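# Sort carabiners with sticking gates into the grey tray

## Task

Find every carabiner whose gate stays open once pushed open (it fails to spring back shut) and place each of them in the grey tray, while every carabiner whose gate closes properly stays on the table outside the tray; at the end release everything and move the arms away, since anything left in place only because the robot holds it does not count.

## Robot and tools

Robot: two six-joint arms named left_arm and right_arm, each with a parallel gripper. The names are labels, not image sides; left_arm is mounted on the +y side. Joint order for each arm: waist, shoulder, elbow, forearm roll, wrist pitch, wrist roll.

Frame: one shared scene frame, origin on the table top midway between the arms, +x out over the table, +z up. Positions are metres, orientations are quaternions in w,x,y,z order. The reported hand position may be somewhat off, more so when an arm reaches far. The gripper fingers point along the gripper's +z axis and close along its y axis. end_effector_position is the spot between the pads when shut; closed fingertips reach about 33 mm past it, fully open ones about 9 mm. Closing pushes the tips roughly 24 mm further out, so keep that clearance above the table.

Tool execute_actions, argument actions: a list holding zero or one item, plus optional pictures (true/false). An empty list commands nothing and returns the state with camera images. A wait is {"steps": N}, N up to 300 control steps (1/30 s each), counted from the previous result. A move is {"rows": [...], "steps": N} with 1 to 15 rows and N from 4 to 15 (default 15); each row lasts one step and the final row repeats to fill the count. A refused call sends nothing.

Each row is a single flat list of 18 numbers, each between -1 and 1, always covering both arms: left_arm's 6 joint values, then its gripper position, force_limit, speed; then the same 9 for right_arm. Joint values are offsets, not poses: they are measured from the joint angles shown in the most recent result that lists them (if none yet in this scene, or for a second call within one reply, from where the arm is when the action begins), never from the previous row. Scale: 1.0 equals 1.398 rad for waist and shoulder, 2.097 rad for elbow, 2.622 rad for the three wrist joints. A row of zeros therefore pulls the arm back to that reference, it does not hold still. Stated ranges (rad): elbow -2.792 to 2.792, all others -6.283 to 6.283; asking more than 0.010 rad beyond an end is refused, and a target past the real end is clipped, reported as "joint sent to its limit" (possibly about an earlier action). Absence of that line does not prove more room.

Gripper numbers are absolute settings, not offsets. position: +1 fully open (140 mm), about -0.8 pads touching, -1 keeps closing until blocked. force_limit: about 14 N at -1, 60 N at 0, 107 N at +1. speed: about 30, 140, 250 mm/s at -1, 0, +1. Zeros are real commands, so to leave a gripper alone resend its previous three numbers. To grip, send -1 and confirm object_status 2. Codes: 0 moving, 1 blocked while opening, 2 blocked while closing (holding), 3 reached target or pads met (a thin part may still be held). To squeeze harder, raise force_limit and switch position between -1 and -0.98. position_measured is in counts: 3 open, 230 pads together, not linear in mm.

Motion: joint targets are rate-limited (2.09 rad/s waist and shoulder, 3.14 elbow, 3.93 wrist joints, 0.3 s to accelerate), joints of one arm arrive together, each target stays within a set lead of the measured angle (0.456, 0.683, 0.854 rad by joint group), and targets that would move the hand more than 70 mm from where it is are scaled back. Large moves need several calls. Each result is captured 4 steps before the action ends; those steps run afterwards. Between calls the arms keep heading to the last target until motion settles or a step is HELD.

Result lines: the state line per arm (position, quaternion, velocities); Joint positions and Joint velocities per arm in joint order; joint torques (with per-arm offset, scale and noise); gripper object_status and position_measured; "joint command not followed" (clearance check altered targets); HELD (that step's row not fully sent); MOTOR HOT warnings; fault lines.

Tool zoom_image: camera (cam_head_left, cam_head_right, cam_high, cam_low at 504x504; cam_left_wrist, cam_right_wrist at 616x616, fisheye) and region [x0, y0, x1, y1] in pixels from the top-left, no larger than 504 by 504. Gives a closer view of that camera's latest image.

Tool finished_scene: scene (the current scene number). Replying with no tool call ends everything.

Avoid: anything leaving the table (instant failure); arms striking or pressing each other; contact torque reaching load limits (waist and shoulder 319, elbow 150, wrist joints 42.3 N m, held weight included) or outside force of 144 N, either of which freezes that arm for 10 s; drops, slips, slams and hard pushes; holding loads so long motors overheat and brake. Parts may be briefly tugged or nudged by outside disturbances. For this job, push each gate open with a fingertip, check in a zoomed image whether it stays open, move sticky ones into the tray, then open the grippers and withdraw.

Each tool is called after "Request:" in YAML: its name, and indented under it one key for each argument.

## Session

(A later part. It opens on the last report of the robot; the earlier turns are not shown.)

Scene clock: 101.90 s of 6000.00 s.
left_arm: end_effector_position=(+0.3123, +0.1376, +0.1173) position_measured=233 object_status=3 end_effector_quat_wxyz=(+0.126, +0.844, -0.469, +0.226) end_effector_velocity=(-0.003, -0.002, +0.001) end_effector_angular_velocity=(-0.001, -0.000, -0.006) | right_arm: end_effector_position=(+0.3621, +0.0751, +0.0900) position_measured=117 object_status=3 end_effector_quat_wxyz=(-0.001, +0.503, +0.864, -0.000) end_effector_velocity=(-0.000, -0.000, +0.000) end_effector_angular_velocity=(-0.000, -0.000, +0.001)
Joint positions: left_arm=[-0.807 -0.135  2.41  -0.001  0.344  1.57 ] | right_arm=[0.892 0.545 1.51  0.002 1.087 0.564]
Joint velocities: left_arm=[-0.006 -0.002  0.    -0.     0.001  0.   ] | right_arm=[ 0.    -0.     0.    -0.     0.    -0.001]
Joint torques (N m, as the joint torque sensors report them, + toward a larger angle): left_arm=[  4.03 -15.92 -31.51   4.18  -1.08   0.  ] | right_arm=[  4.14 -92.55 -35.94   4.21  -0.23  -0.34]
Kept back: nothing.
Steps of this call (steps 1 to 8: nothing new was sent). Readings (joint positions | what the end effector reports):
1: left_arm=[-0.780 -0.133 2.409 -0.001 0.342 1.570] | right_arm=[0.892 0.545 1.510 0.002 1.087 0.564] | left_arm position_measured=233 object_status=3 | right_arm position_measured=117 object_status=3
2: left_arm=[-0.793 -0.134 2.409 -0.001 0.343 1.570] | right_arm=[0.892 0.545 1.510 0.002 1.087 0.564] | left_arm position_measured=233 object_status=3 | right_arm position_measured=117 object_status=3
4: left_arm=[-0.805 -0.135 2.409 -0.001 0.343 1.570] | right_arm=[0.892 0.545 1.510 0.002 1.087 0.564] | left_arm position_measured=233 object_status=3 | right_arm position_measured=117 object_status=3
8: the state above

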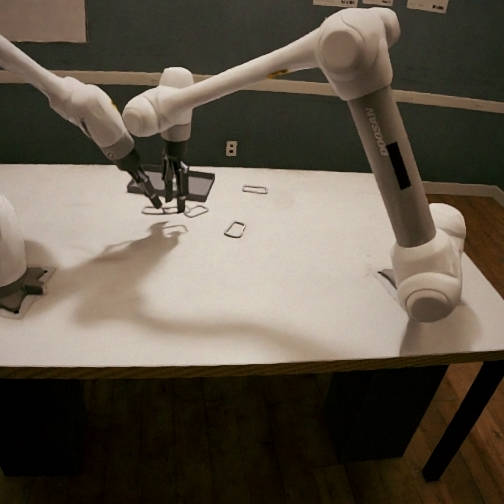

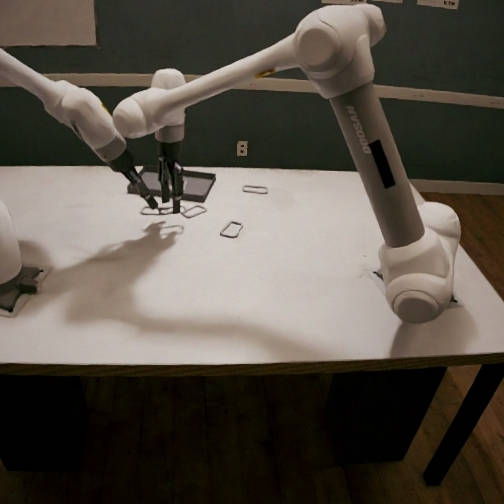

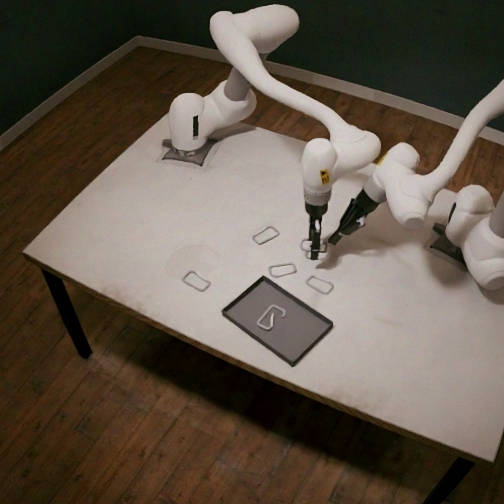

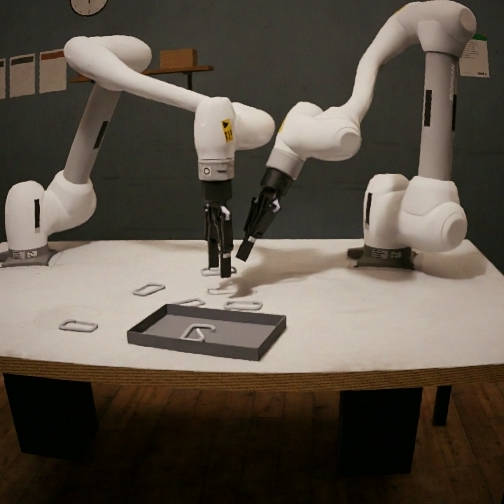

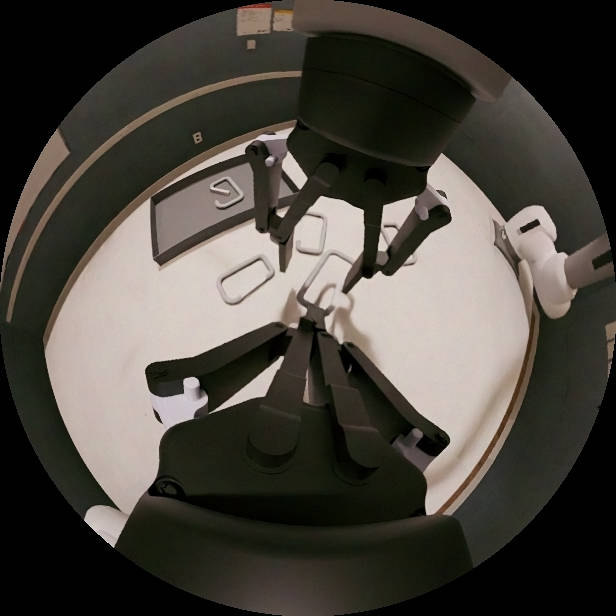

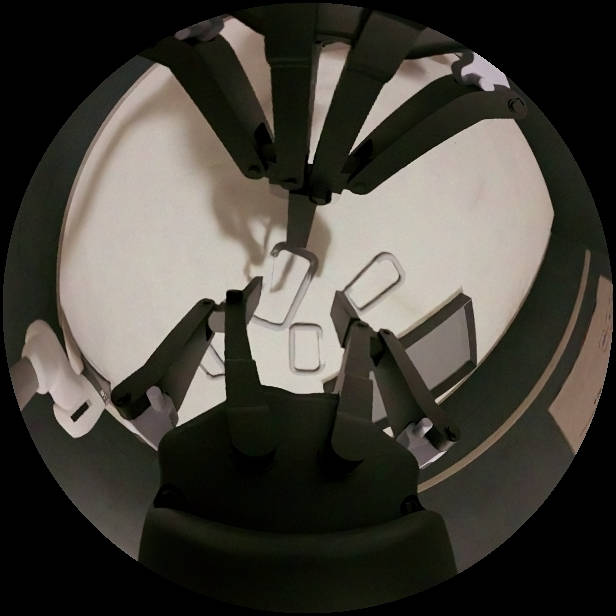

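Request:
execute_actions:
  actions:
    - {"rows":[[0,0,0,0,0,0,-1,0,0.5,0,-0.062,0.124,0,-0.18,0,0.1,-0.4,1]],"steps":15}
  pictures: false

Request:
execute_actions:
  actions:
    - {"steps":10}
  pictures: true

Scene clock: 102.60 s of 6000.00 s.
left_arm: end_effector_position=(+0.3123, +0.1376, +0.1174) position_measured=233 object_status=3 end_effector_quat_wxyz=(+0.126, +0.844, -0.469, +0.226) end_effector_velocity=(+0.000, +0.000, -0.001) end_effector_angular_velocity=(+0.001, +0.000, +0.000) | right_arm: end_effector_position=(+0.3622, +0.0753, +0.0882) position_measured=117 object_status=3 end_effector_quat_wxyz=(-0.001, +0.503, +0.864, +0.004) end_effector_velocity=(+0.000, +0.002, -0.011) end_effector_angular_velocity=(+0.057, -0.030, +0.001)
Joint positions: left_arm=[-0.807 -0.136  2.41  -0.001  0.344  1.57 ] | right_arm=[0.892 0.543 1.517 0.002 1.074 0.564]
Joint velocities: left_arm=[0.    0.001 0.    0.    0.    0.   ] | right_arm=[ 0.    -0.02   0.055  0.    -0.1   -0.001]
Joint torques (N m, as the joint torque sensors report them, + toward a larger angle): left_arm=[  1.25 -16.17 -31.54   4.21  -1.06   0.04] | right_arm=[  1.84 -91.88 -35.05   4.01  -0.45  -0.18]
Steps of this call (steps 1 to 10: nothing new was sent; steps 11 to 21: the first 11 steps of this action). Readings (joint positions | what the end effector reports):
11: left_arm=[-0.808 -0.136 2.410 -0.001 0.344 1.570] | right_arm=[0.892 0.545 1.510 0.002 1.087 0.564] | left_arm position_measured=233 object_status=3 | right_arm position_measured=117 object_status=3
12: left_arm=[-0.808 -0.136 2.410 -0.001 0.344 1.570] | right_arm=[0.892 0.545 1.510 0.002 1.087 0.564] | left_arm position_measured=233 object_status=3 | right_arm position_measured=117 object_status=3
14: left_arm=[-0.808 -0.136 2.410 -0.001 0.344 1.570] | right_arm=[0.892 0.545 1.510 0.002 1.086 0.564] | left_arm position_measured=233 object_status=3 | right_arm position_measured=117 object_status=3
18: left_arm=[-0.808 -0.136 2.410 -0.001 0.344 1.570] | right_arm=[0.892 0.544 1.513 0.002 1.082 0.564] | left_arm position_measured=233 object_status=3 | right_arm position_measured=117 object_status=3
21: the state above

Scene clock: 102.93 s of 6000.00 s.
left_arm: end_effector_position=(+0.3123, +0.1376, +0.1173) position_measured=233 object_status=3 end_effector_quat_wxyz=(+0.126, +0.844, -0.469, +0.226) end_effector_velocity=(+0.001, +0.000, +0.001) end_effector_angular_velocity=(-0.001, -0.000, +0.002) | right_arm: end_effector_position=(+0.3626, +0.0759, +0.0821) position_measured=117 object_status=3 end_effector_quat_wxyz=(-0.002, +0.503, +0.864, +0.021) end_effector_velocity=(+0.001, +0.002, -0.019) end_effector_angular_velocity=(+0.098, -0.051, -0.001)
Joint positions: left_arm=[-0.807 -0.135  2.41  -0.001  0.344  1.57 ] | right_arm=[0.892 0.533 1.547 0.002 1.021 0.564]
Joint velocities: left_arm=[ 0.002 -0.001 -0.    -0.     0.    -0.   ] | right_arm=[-0.    -0.032  0.096  0.001 -0.174  0.   ]
Joint torques (N m, as the joint torque sensors report them, + toward a larger angle): left_arm=[  0.52 -17.35 -31.5    4.19  -1.12   0.05] | right_arm=[  2.31 -90.68 -35.97   3.6   -0.25  -0.29]
Kept back: nothing.
Steps of this call (steps 1 to 4: the last 4 steps of your previous action; steps 5 to 10: the robot went on to your last target). Readings (joint positions | what the end effector reports):
1: left_arm=[-0.807 -0.136 2.410 -0.001 0.344 1.570] | right_arm=[0.892 0.542 1.519 0.002 1.070 0.564] | left_arm position_measured=233 object_status=3 | right_arm position_measured=117 object_status=3
2: left_arm=[-0.807 -0.136 2.410 -0.001 0.344 1.570] | right_arm=[0.892 0.541 1.522 0.002 1.066 0.564] | left_arm position_measured=233 object_status=3 | right_arm position_measured=117 object_status=3
4: left_arm=[-0.807 -0.136 2.410 -0.001 0.344 1.570] | right_arm=[0.892 0.539 1.528 0.002 1.055 0.564] | left_arm position_measured=233 object_status=3 | right_arm position_measured=117 object_status=3
8: left_arm=[-0.807 -0.135 2.410 -0.001 0.344 1.570] | right_arm=[0.892 0.535 1.540 0.002 1.032 0.564] | left_arm position_measured=233 object_status=3 | right_arm position_measured=117 object_status=3
10: the state above

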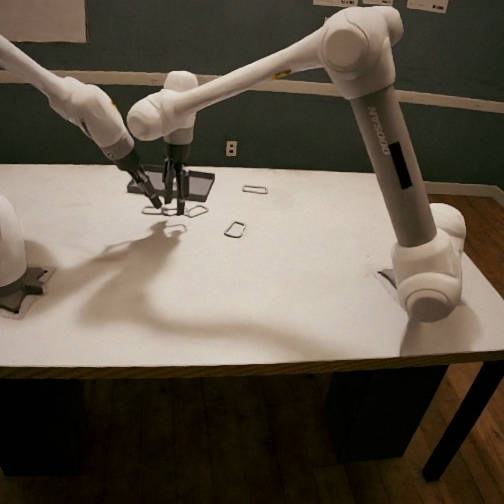

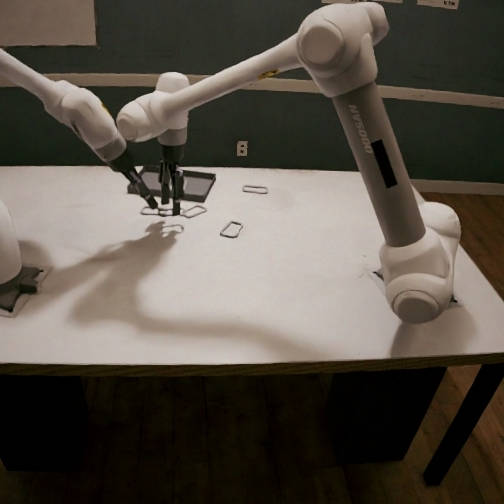

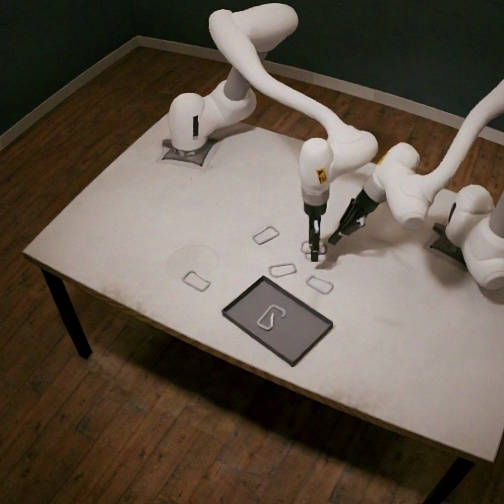

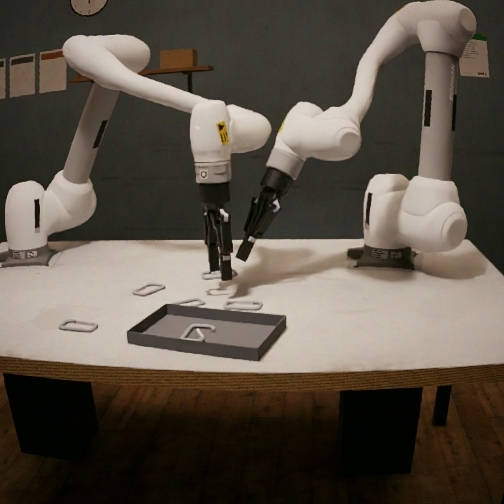

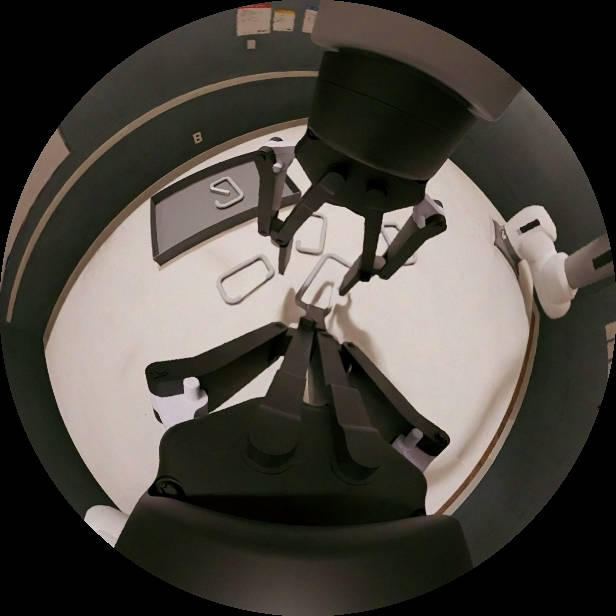

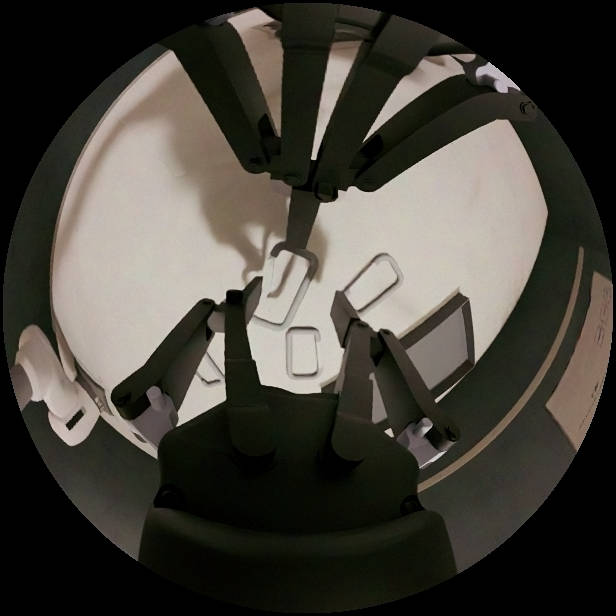

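Request:
execute_actions:
  actions:
    - {"steps":45}
  pictures: true

Scene clock: 104.43 s of 6000.00 s.
left_arm: end_effector_position=(+0.3123, +0.1376, +0.1173) position_measured=233 object_status=3 end_effector_quat_wxyz=(+0.126, +0.844, -0.469, +0.226) end_effector_velocity=(+0.001, +0.000, -0.000) end_effector_angular_velocity=(+0.000, -0.000, +0.002) | right_arm: end_effector_position=(+0.3627, +0.0759, +0.0574) position_measured=117 object_status=3 end_effector_quat_wxyz=(-0.005, +0.500, +0.859, +0.105) end_effector_velocity=(-0.001, -0.002, -0.013) end_effector_angular_velocity=(+0.097, -0.052, +0.000)
Joint positions: left_arm=[-0.807 -0.135  2.41  -0.001  0.344  1.57 ] | right_arm=[0.892 0.483 1.695 0.002 0.753 0.564]
Joint velocities: left_arm=[ 0.002  0.001  0.     0.001 -0.    -0.001] | right_arm=[ 0.    -0.032  0.097  0.    -0.175 -0.001]
Joint torques (N m, as the joint torque sensors report them, + toward a larger angle): left_arm=[  0.17 -15.57 -31.37   4.1   -0.98   0.01] | right_arm=[  3.23 -81.23 -33.21   3.65  -1.15  -0.27]
Kept back: nothing.
Steps of this call (steps 1 to 45: the robot went on to your last target). Readings (joint positions | what the end effector reports):
1: left_arm=[-0.807 -0.135 2.410 -0.001 0.344 1.570] | right_arm=[0.892 0.532 1.550 0.002 1.015 0.564] | left_arm position_measured=233 object_status=3 | right_arm position_measured=117 object_status=3
2: left_arm=[-0.807 -0.135 2.410 -0.001 0.344 1.570] | right_arm=[0.892 0.530 1.553 0.002 1.009 0.564] | left_arm position_measured=233 object_status=3 | right_arm position_measured=117 object_status=3
4: left_arm=[-0.807 -0.135 2.410 -0.001 0.344 1.570] | right_arm=[0.892 0.528 1.560 0.002 0.997 0.564] | left_arm position_measured=233 object_status=3 | right_arm position_measured=117 object_status=3
8: left_arm=[-0.807 -0.135 2.410 -0.001 0.344 1.570] | right_arm=[0.892 0.524 1.573 0.002 0.973 0.564] | left_arm position_measured=233 object_status=3 | right_arm position_measured=117 object_status=3
45: the state above

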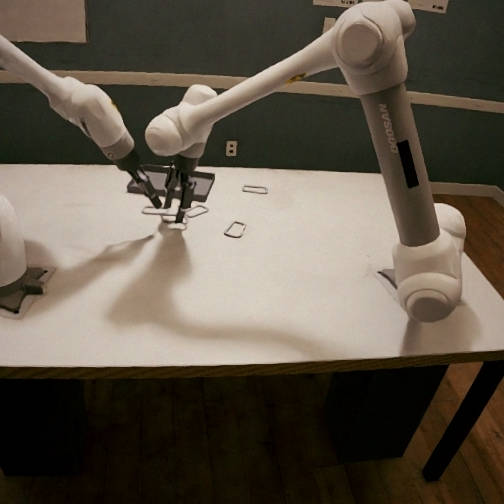

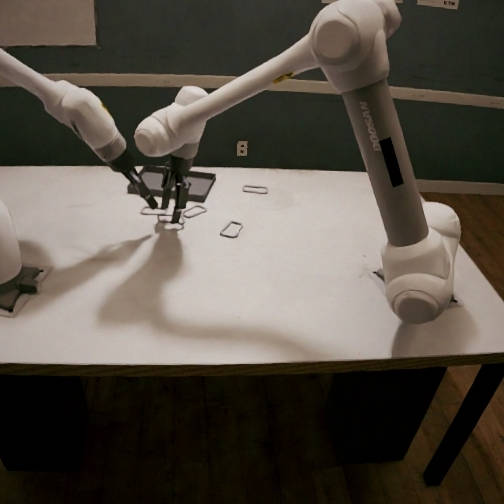

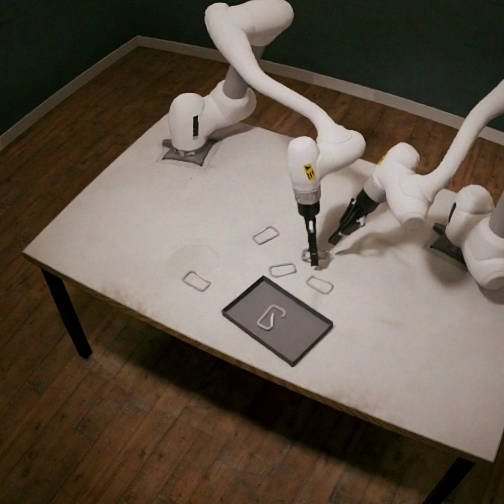

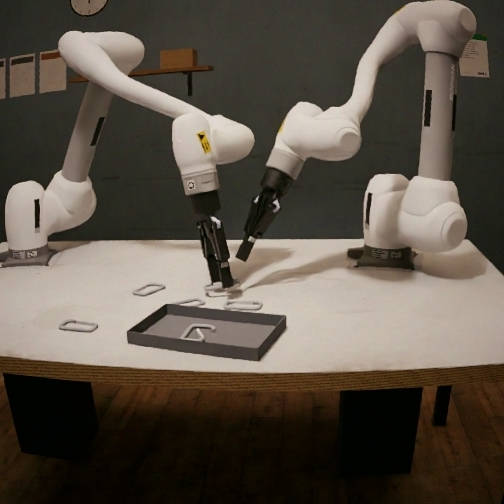

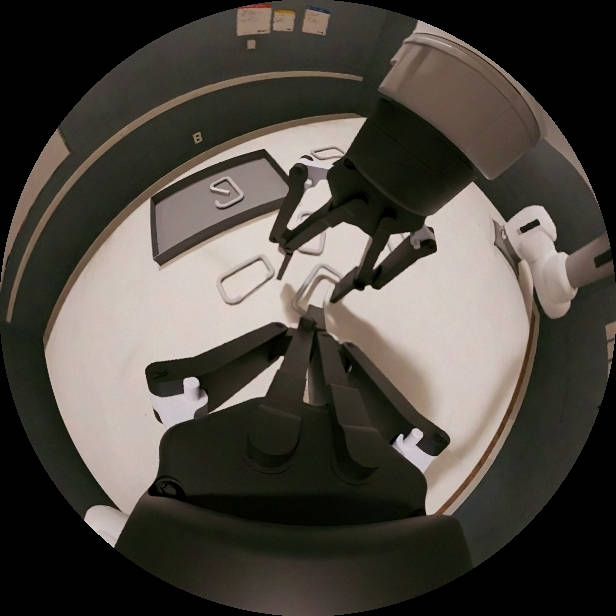

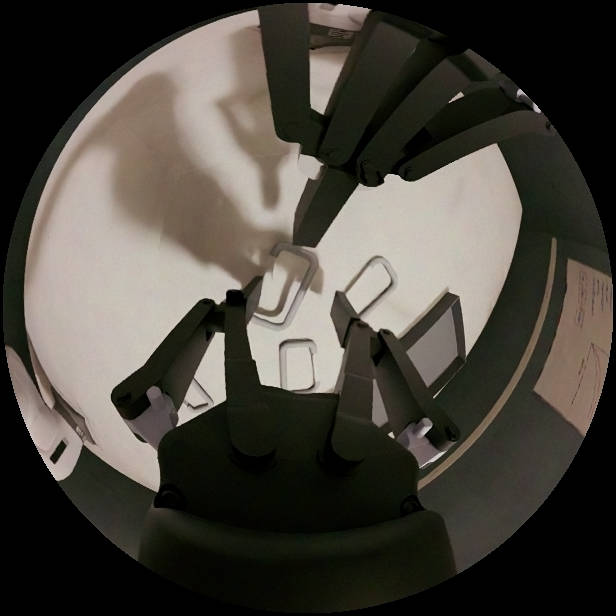

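Request:
execute_actions:
  actions: []
  pictures: true

Scene clock: 104.93 s of 6000.00 s.
left_arm: end_effector_position=(+0.3123, +0.1376, +0.1173) position_measured=233 object_status=3 end_effector_quat_wxyz=(+0.126, +0.844, -0.469, +0.226) end_effector_velocity=(-0.000, -0.000, -0.000) end_effector_angular_velocity=(+0.001, -0.000, -0.001) | right_arm: end_effector_position=(+0.3620, +0.0746, +0.0516) position_measured=117 object_status=3 end_effector_quat_wxyz=(-0.006, +0.499, +0.856, +0.133) end_effector_velocity=(-0.001, -0.003, -0.010) end_effector_angular_velocity=(+0.098, -0.052, -0.001)
Joint positions: left_arm=[-0.807 -0.135  2.41  -0.001  0.344  1.57 ] | right_arm=[0.892 0.467 1.744 0.002 0.663 0.564]
Joint velocities: left_arm=[-0.     0.    -0.     0.    -0.     0.001] | right_arm=[-0.    -0.032  0.096 -0.    -0.175  0.   ]
Joint torques (N m, as the joint torque sensors report them, + toward a larger angle): left_arm=[ -0.07 -16.41 -31.52   4.09  -1.07  -0.04] | right_arm=[  2.38 -85.12 -33.     3.65  -0.86  -0.42]
Kept back: nothing.
Steps of this call (steps 1 to 15: the robot went on to your last target). Readings (joint positions | what the end effector reports):
1: left_arm=[-0.807 -0.135 2.410 -0.001 0.344 1.570] | right_arm=[0.892 0.482 1.698 0.002 0.747 0.564] | left_arm position_measured=233 object_status=3 | right_arm position_measured=117 object_status=3
2: left_arm=[-0.807 -0.135 2.410 -0.001 0.344 1.570] | right_arm=[0.892 0.481 1.701 0.002 0.741 0.564] | left_arm position_measured=233 object_status=3 | right_arm position_measured=117 object_status=3
4: left_arm=[-0.807 -0.135 2.410 -0.001 0.344 1.570] | right_arm=[0.892 0.479 1.708 0.002 0.729 0.564] | left_arm position_measured=233 object_status=3 | right_arm position_measured=117 object_status=3
8: left_arm=[-0.807 -0.135 2.410 -0.001 0.344 1.570] | right_arm=[0.892 0.475 1.721 0.002 0.705 0.564] | left_arm position_measured=233 object_status=3 | right_arm position_measured=117 object_status=3
15: the state above

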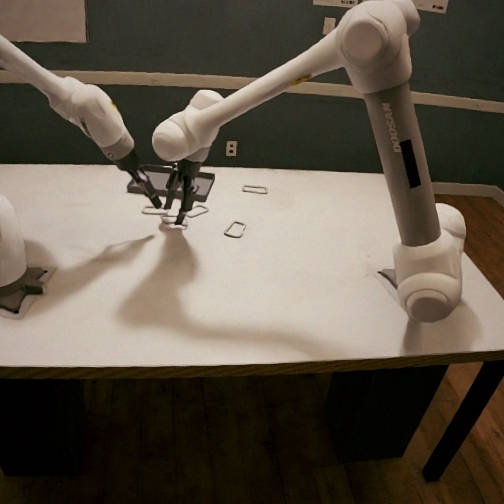

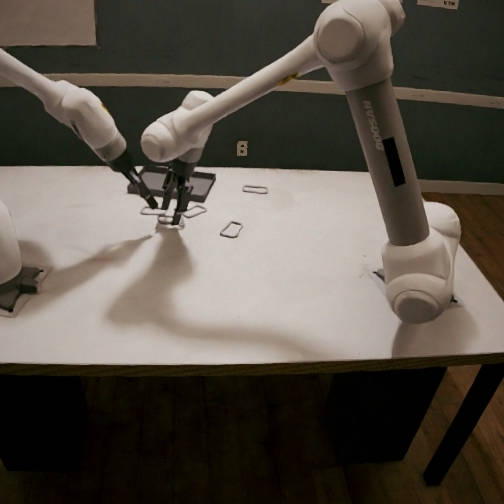

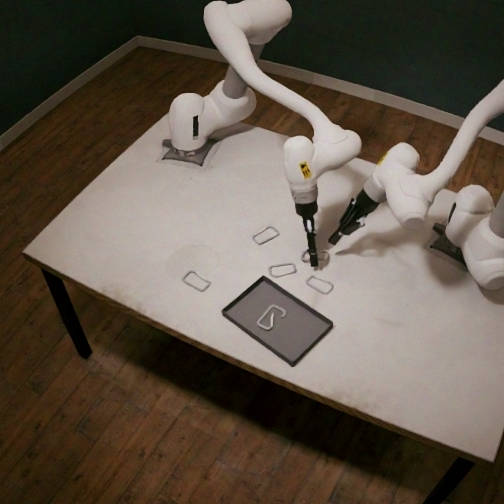

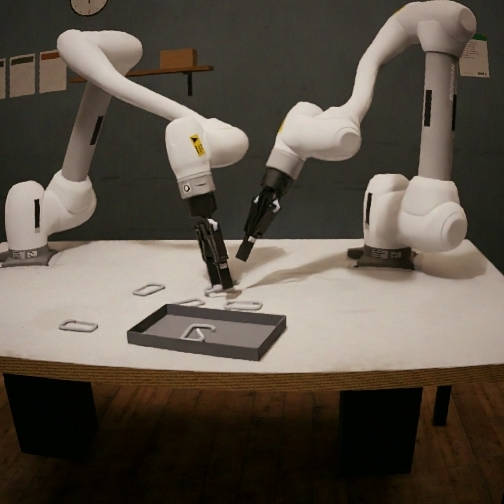

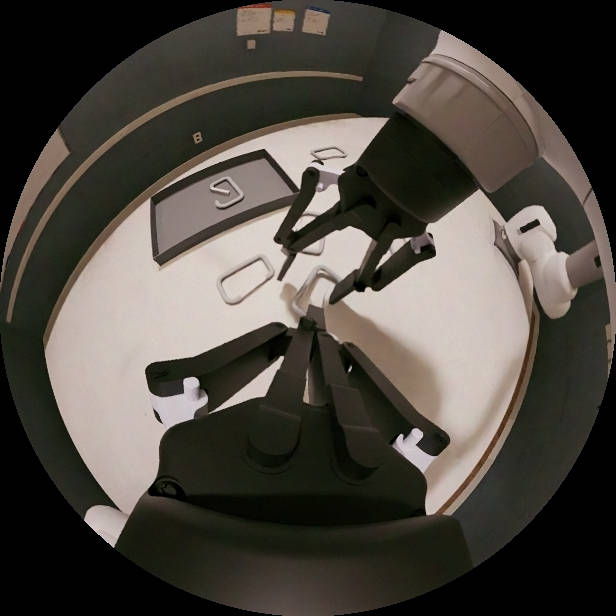

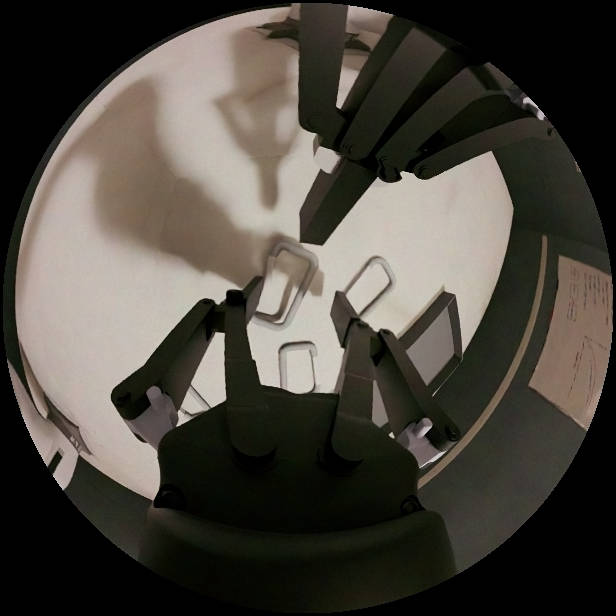

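Request:
zoom_image:
  camera: "cam_right_wrist"
  region: [200, 180, 420, 400]

Request:
zoom_image:
  camera: "cam_left_wrist"
  region: [200, 180, 420, 400]

Region (200, 180, 420, 400) of cam_right_wrist's 616x616 image, scaled by 2.291, with more detail than that image has.

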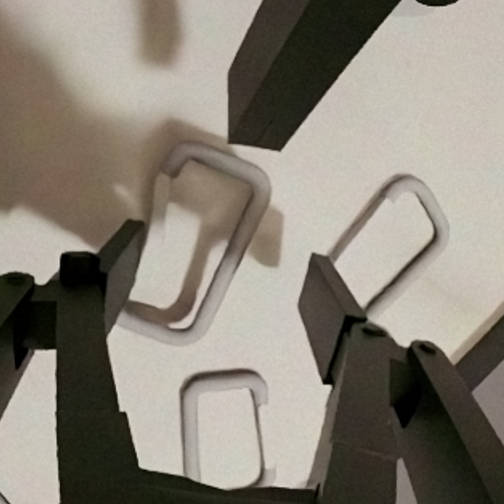

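Region (200, 180, 420, 400) of cam_left_wrist's 616x616 image, scaled by 2.291, with more detail than that image has.

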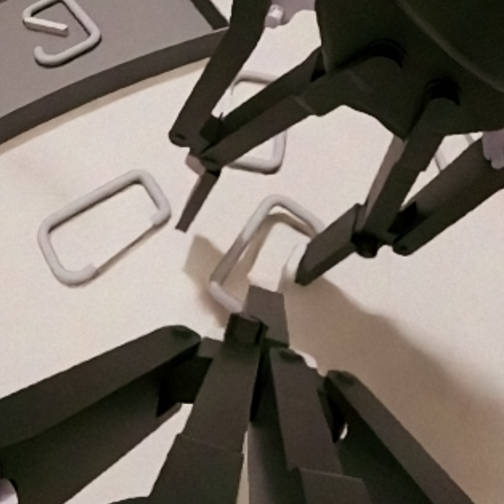

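Request:
execute_actions:
  actions:
    - {"rows":[[0,0,0,0,0,0,-1,0,0.5, 0,-0.02,-0.006,0,0.009,0,0.1,-0.4,0]],"steps":12}
  pictures: true

Request:
zoom_image:
  camera: "cam_right_wrist"
  region: [200, 180, 420, 400]

Request:
zoom_image:
  camera: "cam_low"
  region: [160, 230, 320, 330]

Scene clock: 105.60 s of 6000.00 s.
left_arm: end_effector_position=(+0.3123, +0.1376, +0.1173) position_measured=233 object_status=3 end_effector_quat_wxyz=(+0.126, +0.844, -0.469, +0.226) end_effector_velocity=(+0.001, +0.000, -0.000) end_effector_angular_velocity=(+0.000, +0.001, +0.003) | right_arm: end_effector_position=(+0.3633, +0.0771, +0.0779) position_measured=117 object_status=3 end_effector_quat_wxyz=(-0.006, +0.498, +0.855, +0.142) end_effector_velocity=(+0.000, +0.001, +0.015) end_effector_angular_velocity=(-0.012, +0.007, +0.000)
Joint positions: left_arm=[-0.807 -0.135  2.41  -0.001  0.344  1.57 ] | right_arm=[0.892 0.44  1.733 0.002 0.684 0.564]
Joint velocities: left_arm=[ 0.001  0.001  0.     0.001 -0.    -0.002] | right_arm=[ 0.    -0.009 -0.022  0.     0.044 -0.001]
Joint torques (N m, as the joint torque sensors report them, + toward a larger angle): left_arm=[ -0.78 -16.93 -31.31   4.14  -1.1    0.04] | right_arm=[  3.11 -79.82 -33.03   3.65  -0.41  -0.31]
Steps of this call (steps 1 to 12: the robot went on to your last target; steps 13 to 20: the first 8 steps of this action). Readings (joint positions | what the end effector reports):
13: left_arm=[-0.807 -0.135 2.410 -0.001 0.344 1.570] | right_arm=[0.892 0.458 1.770 0.002 0.616 0.564] | left_arm position_measured=233 object_status=3 | right_arm position_measured=117 object_status=3
14: left_arm=[-0.807 -0.135 2.410 -0.001 0.344 1.570] | right_arm=[0.892 0.457 1.767 0.002 0.622 0.564] | left_arm position_measured=233 object_status=3 | right_arm position_measured=117 object_status=3
16: left_arm=[-0.807 -0.135 2.410 -0.001 0.344 1.570] | right_arm=[0.892 0.447 1.746 0.002 0.658 0.564] | left_arm position_measured=233 object_status=3 | right_arm position_measured=117 object_status=3
20: the state above

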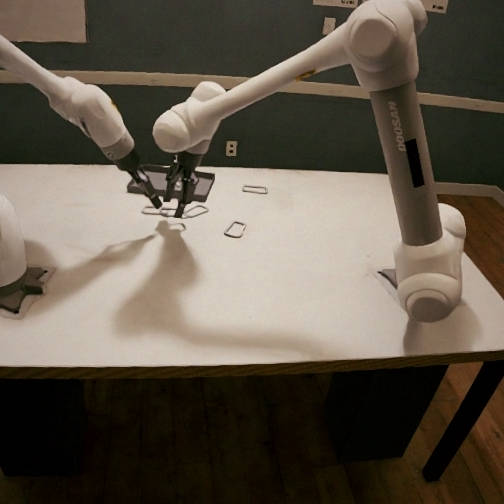

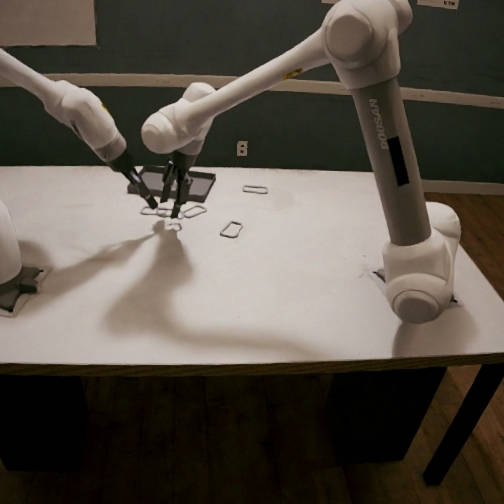

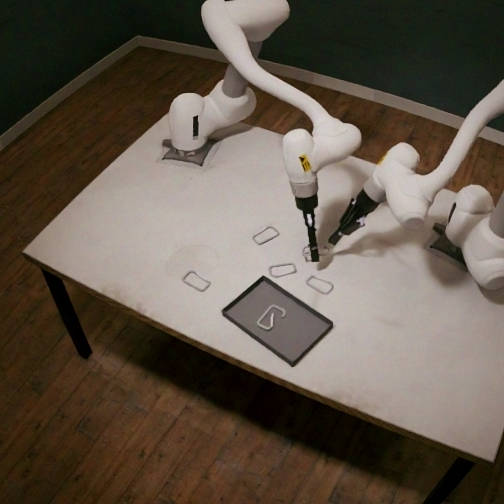

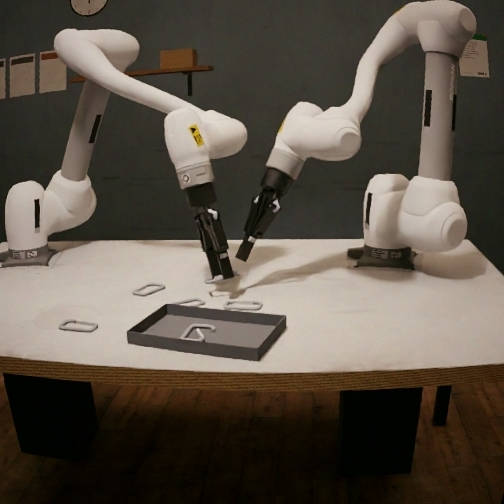

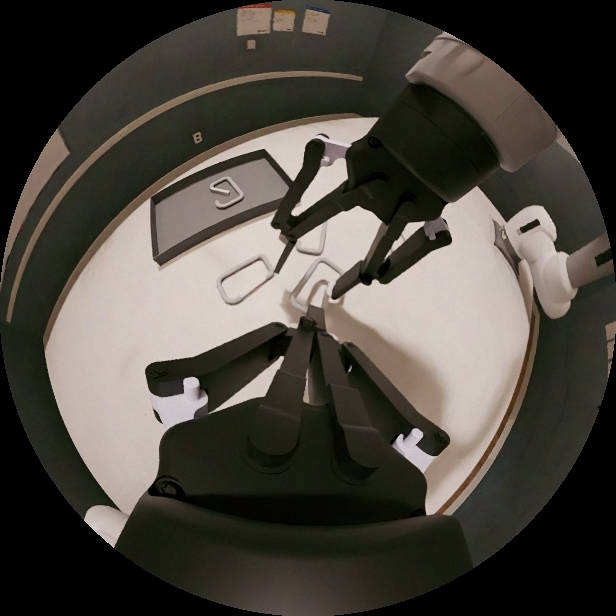

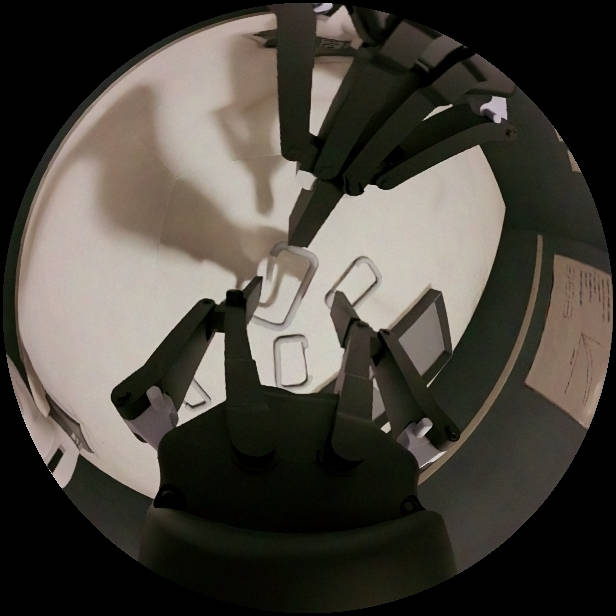

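Region (200, 180, 420, 400) of cam_right_wrist's 616x616 image, scaled by 2.291, with more detail than that image has.

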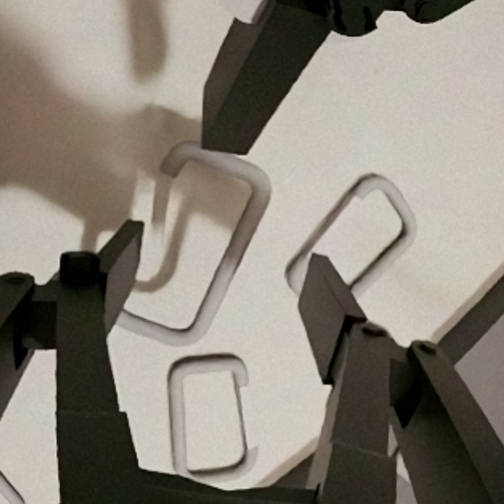

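Region (160, 230, 320, 330) of cam_low's 504x504 image, scaled by 3.150, with more detail than that image has; it fills the top 315 rows of this view, and the rest is white.

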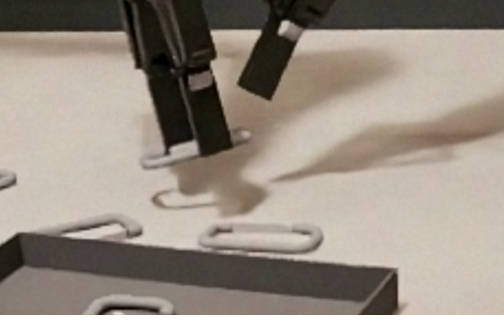

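Request:
execute_actions:
  actions:
    - {"rows":[[0,0.05,-0.005,0,-0.025,0,-1,0,0.5, 0,-0.015,-0.005,0,0.007,0,0.1,-0.4,0]],"steps":15}
  pictures: true

Request:
zoom_image:
  camera: "cam_right_wrist"
  region: [200, 180, 420, 400]

Request:
zoom_image:
  camera: "cam_low"
  region: [160, 230, 320, 330]

Scene clock: 106.43 s of 6000.00 s.
left_arm: end_effector_position=(+0.3242, +0.1185, +0.0982) position_measured=233 object_status=3 end_effector_quat_wxyz=(+0.127, +0.844, -0.469, +0.229) end_effector_velocity=(+0.001, -0.003, -0.002) end_effector_angular_velocity=(-0.002, -0.002, -0.002) | right_arm: end_effector_position=(+0.3643, +0.0789, +0.0990) position_measured=117 object_status=3 end_effector_quat_wxyz=(-0.006, +0.498, +0.855, +0.148) end_effector_velocity=(+0.000, -0.000, +0.002) end_effector_angular_velocity=(+0.001, -0.001, +0.000)
Joint positions: left_arm=[-0.807 -0.066  2.399 -0.001  0.279  1.57 ] | right_arm=[0.892 0.419 1.723 0.002 0.702 0.564]
Joint velocities: left_arm=[-0.001  0.008 -0.002  0.001 -0.009  0.001] | right_arm=[-0.    -0.002 -0.001 -0.     0.002 -0.001]
Joint torques (N m, as the joint torque sensors report them, + toward a larger angle): left_arm=[ -0.17 -25.3  -29.93   4.01  -0.79   0.08] | right_arm=[  3.16 -78.99 -35.01   3.55  -1.18  -0.42]
Steps of this call (steps 1 to 4: the last 4 steps of your previous action; steps 5 to 14: the robot went on to your last target; steps 15 to 25: the first 11 steps of this action). Readings (joint positions | what the end effector reports):
15: left_arm=[-0.807 -0.135 2.410 -0.001 0.344 1.570] | right_arm=[0.892 0.439 1.731 0.002 0.687 0.564] | left_arm position_measured=233 object_status=3 | right_arm position_measured=117 object_status=3
16: left_arm=[-0.807 -0.132 2.409 -0.001 0.340 1.570] | right_arm=[0.892 0.436 1.730 0.002 0.689 0.564] | left_arm position_measured=233 object_status=3 | right_arm position_measured=117 object_status=3
18: left_arm=[-0.807 -0.104 2.405 -0.001 0.314 1.570] | right_arm=[0.892 0.425 1.725 0.002 0.697 0.564] | left_arm position_measured=233 object_status=3 | right_arm position_measured=117 object_status=3
22: left_arm=[-0.807 -0.068 2.400 -0.001 0.281 1.570] | right_arm=[0.892 0.420 1.723 0.002 0.702 0.564] | left_arm position_measured=233 object_status=3 | right_arm position_measured=117 object_status=3
25: the state above

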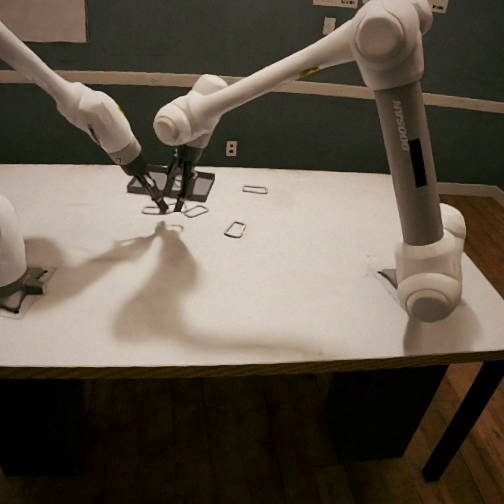

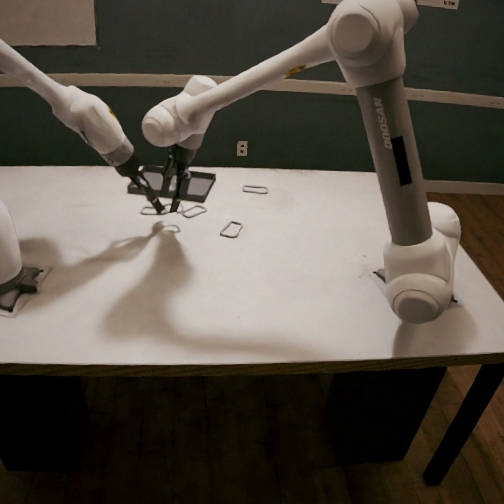

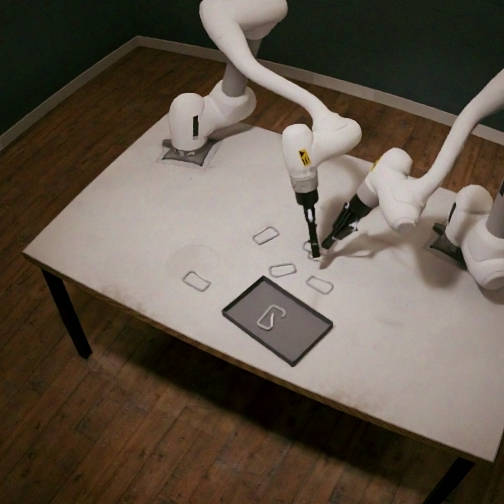

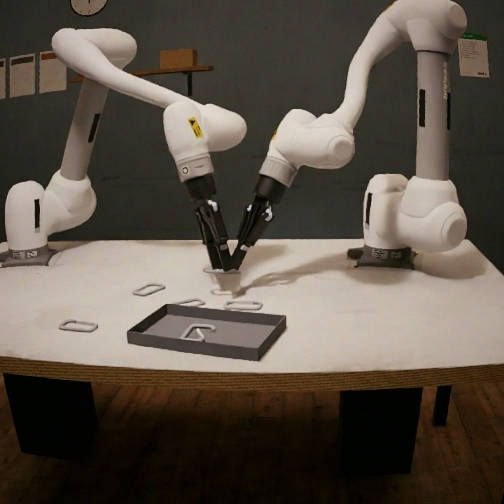

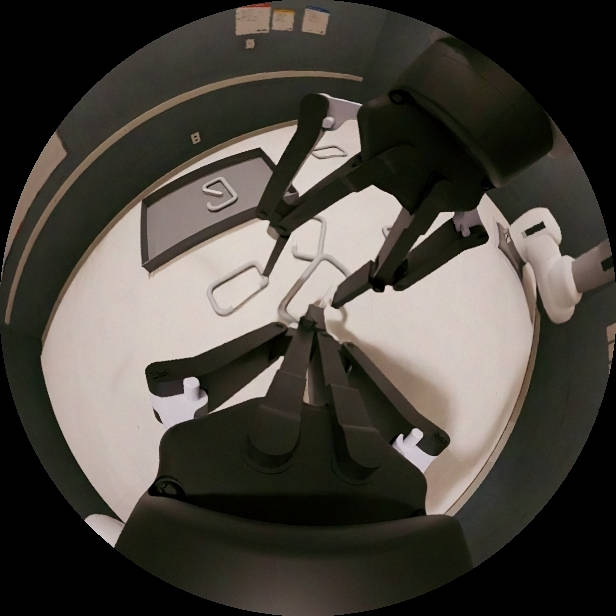

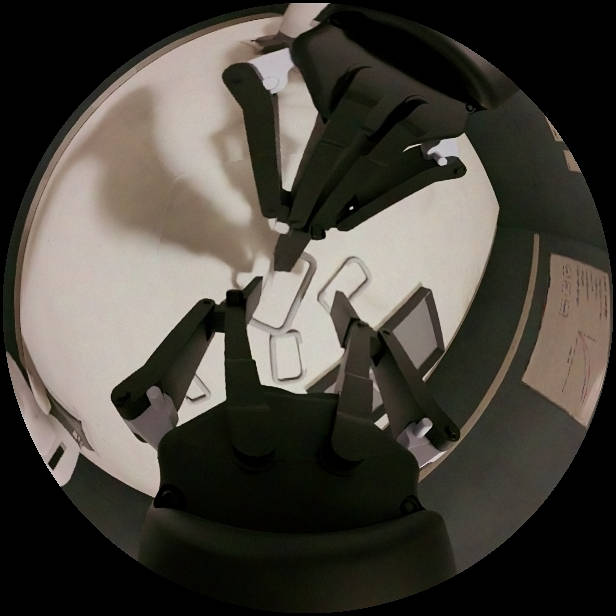

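Region (200, 180, 420, 400) of cam_right_wrist's 616x616 image, scaled by 2.291, with more detail than that image has.

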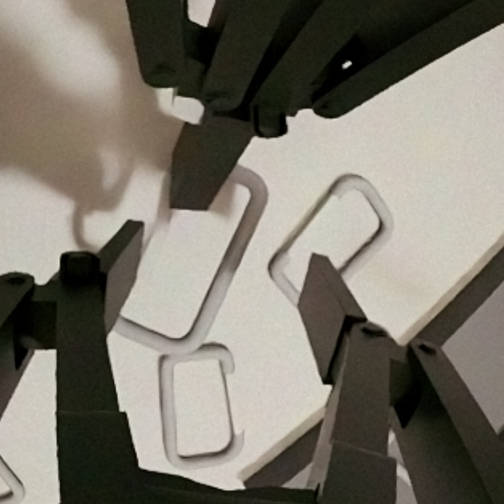

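Region (160, 230, 320, 330) of cam_low's 504x504 image, scaled by 3.150, with more detail than that image has; it fills the top 315 rows of this view, and the rest is white.

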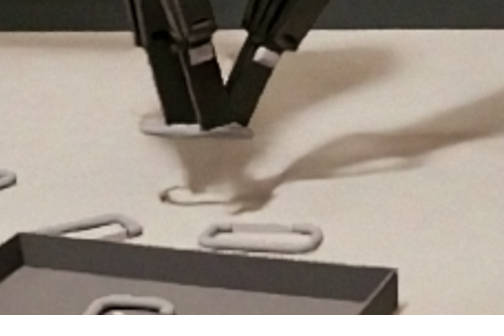

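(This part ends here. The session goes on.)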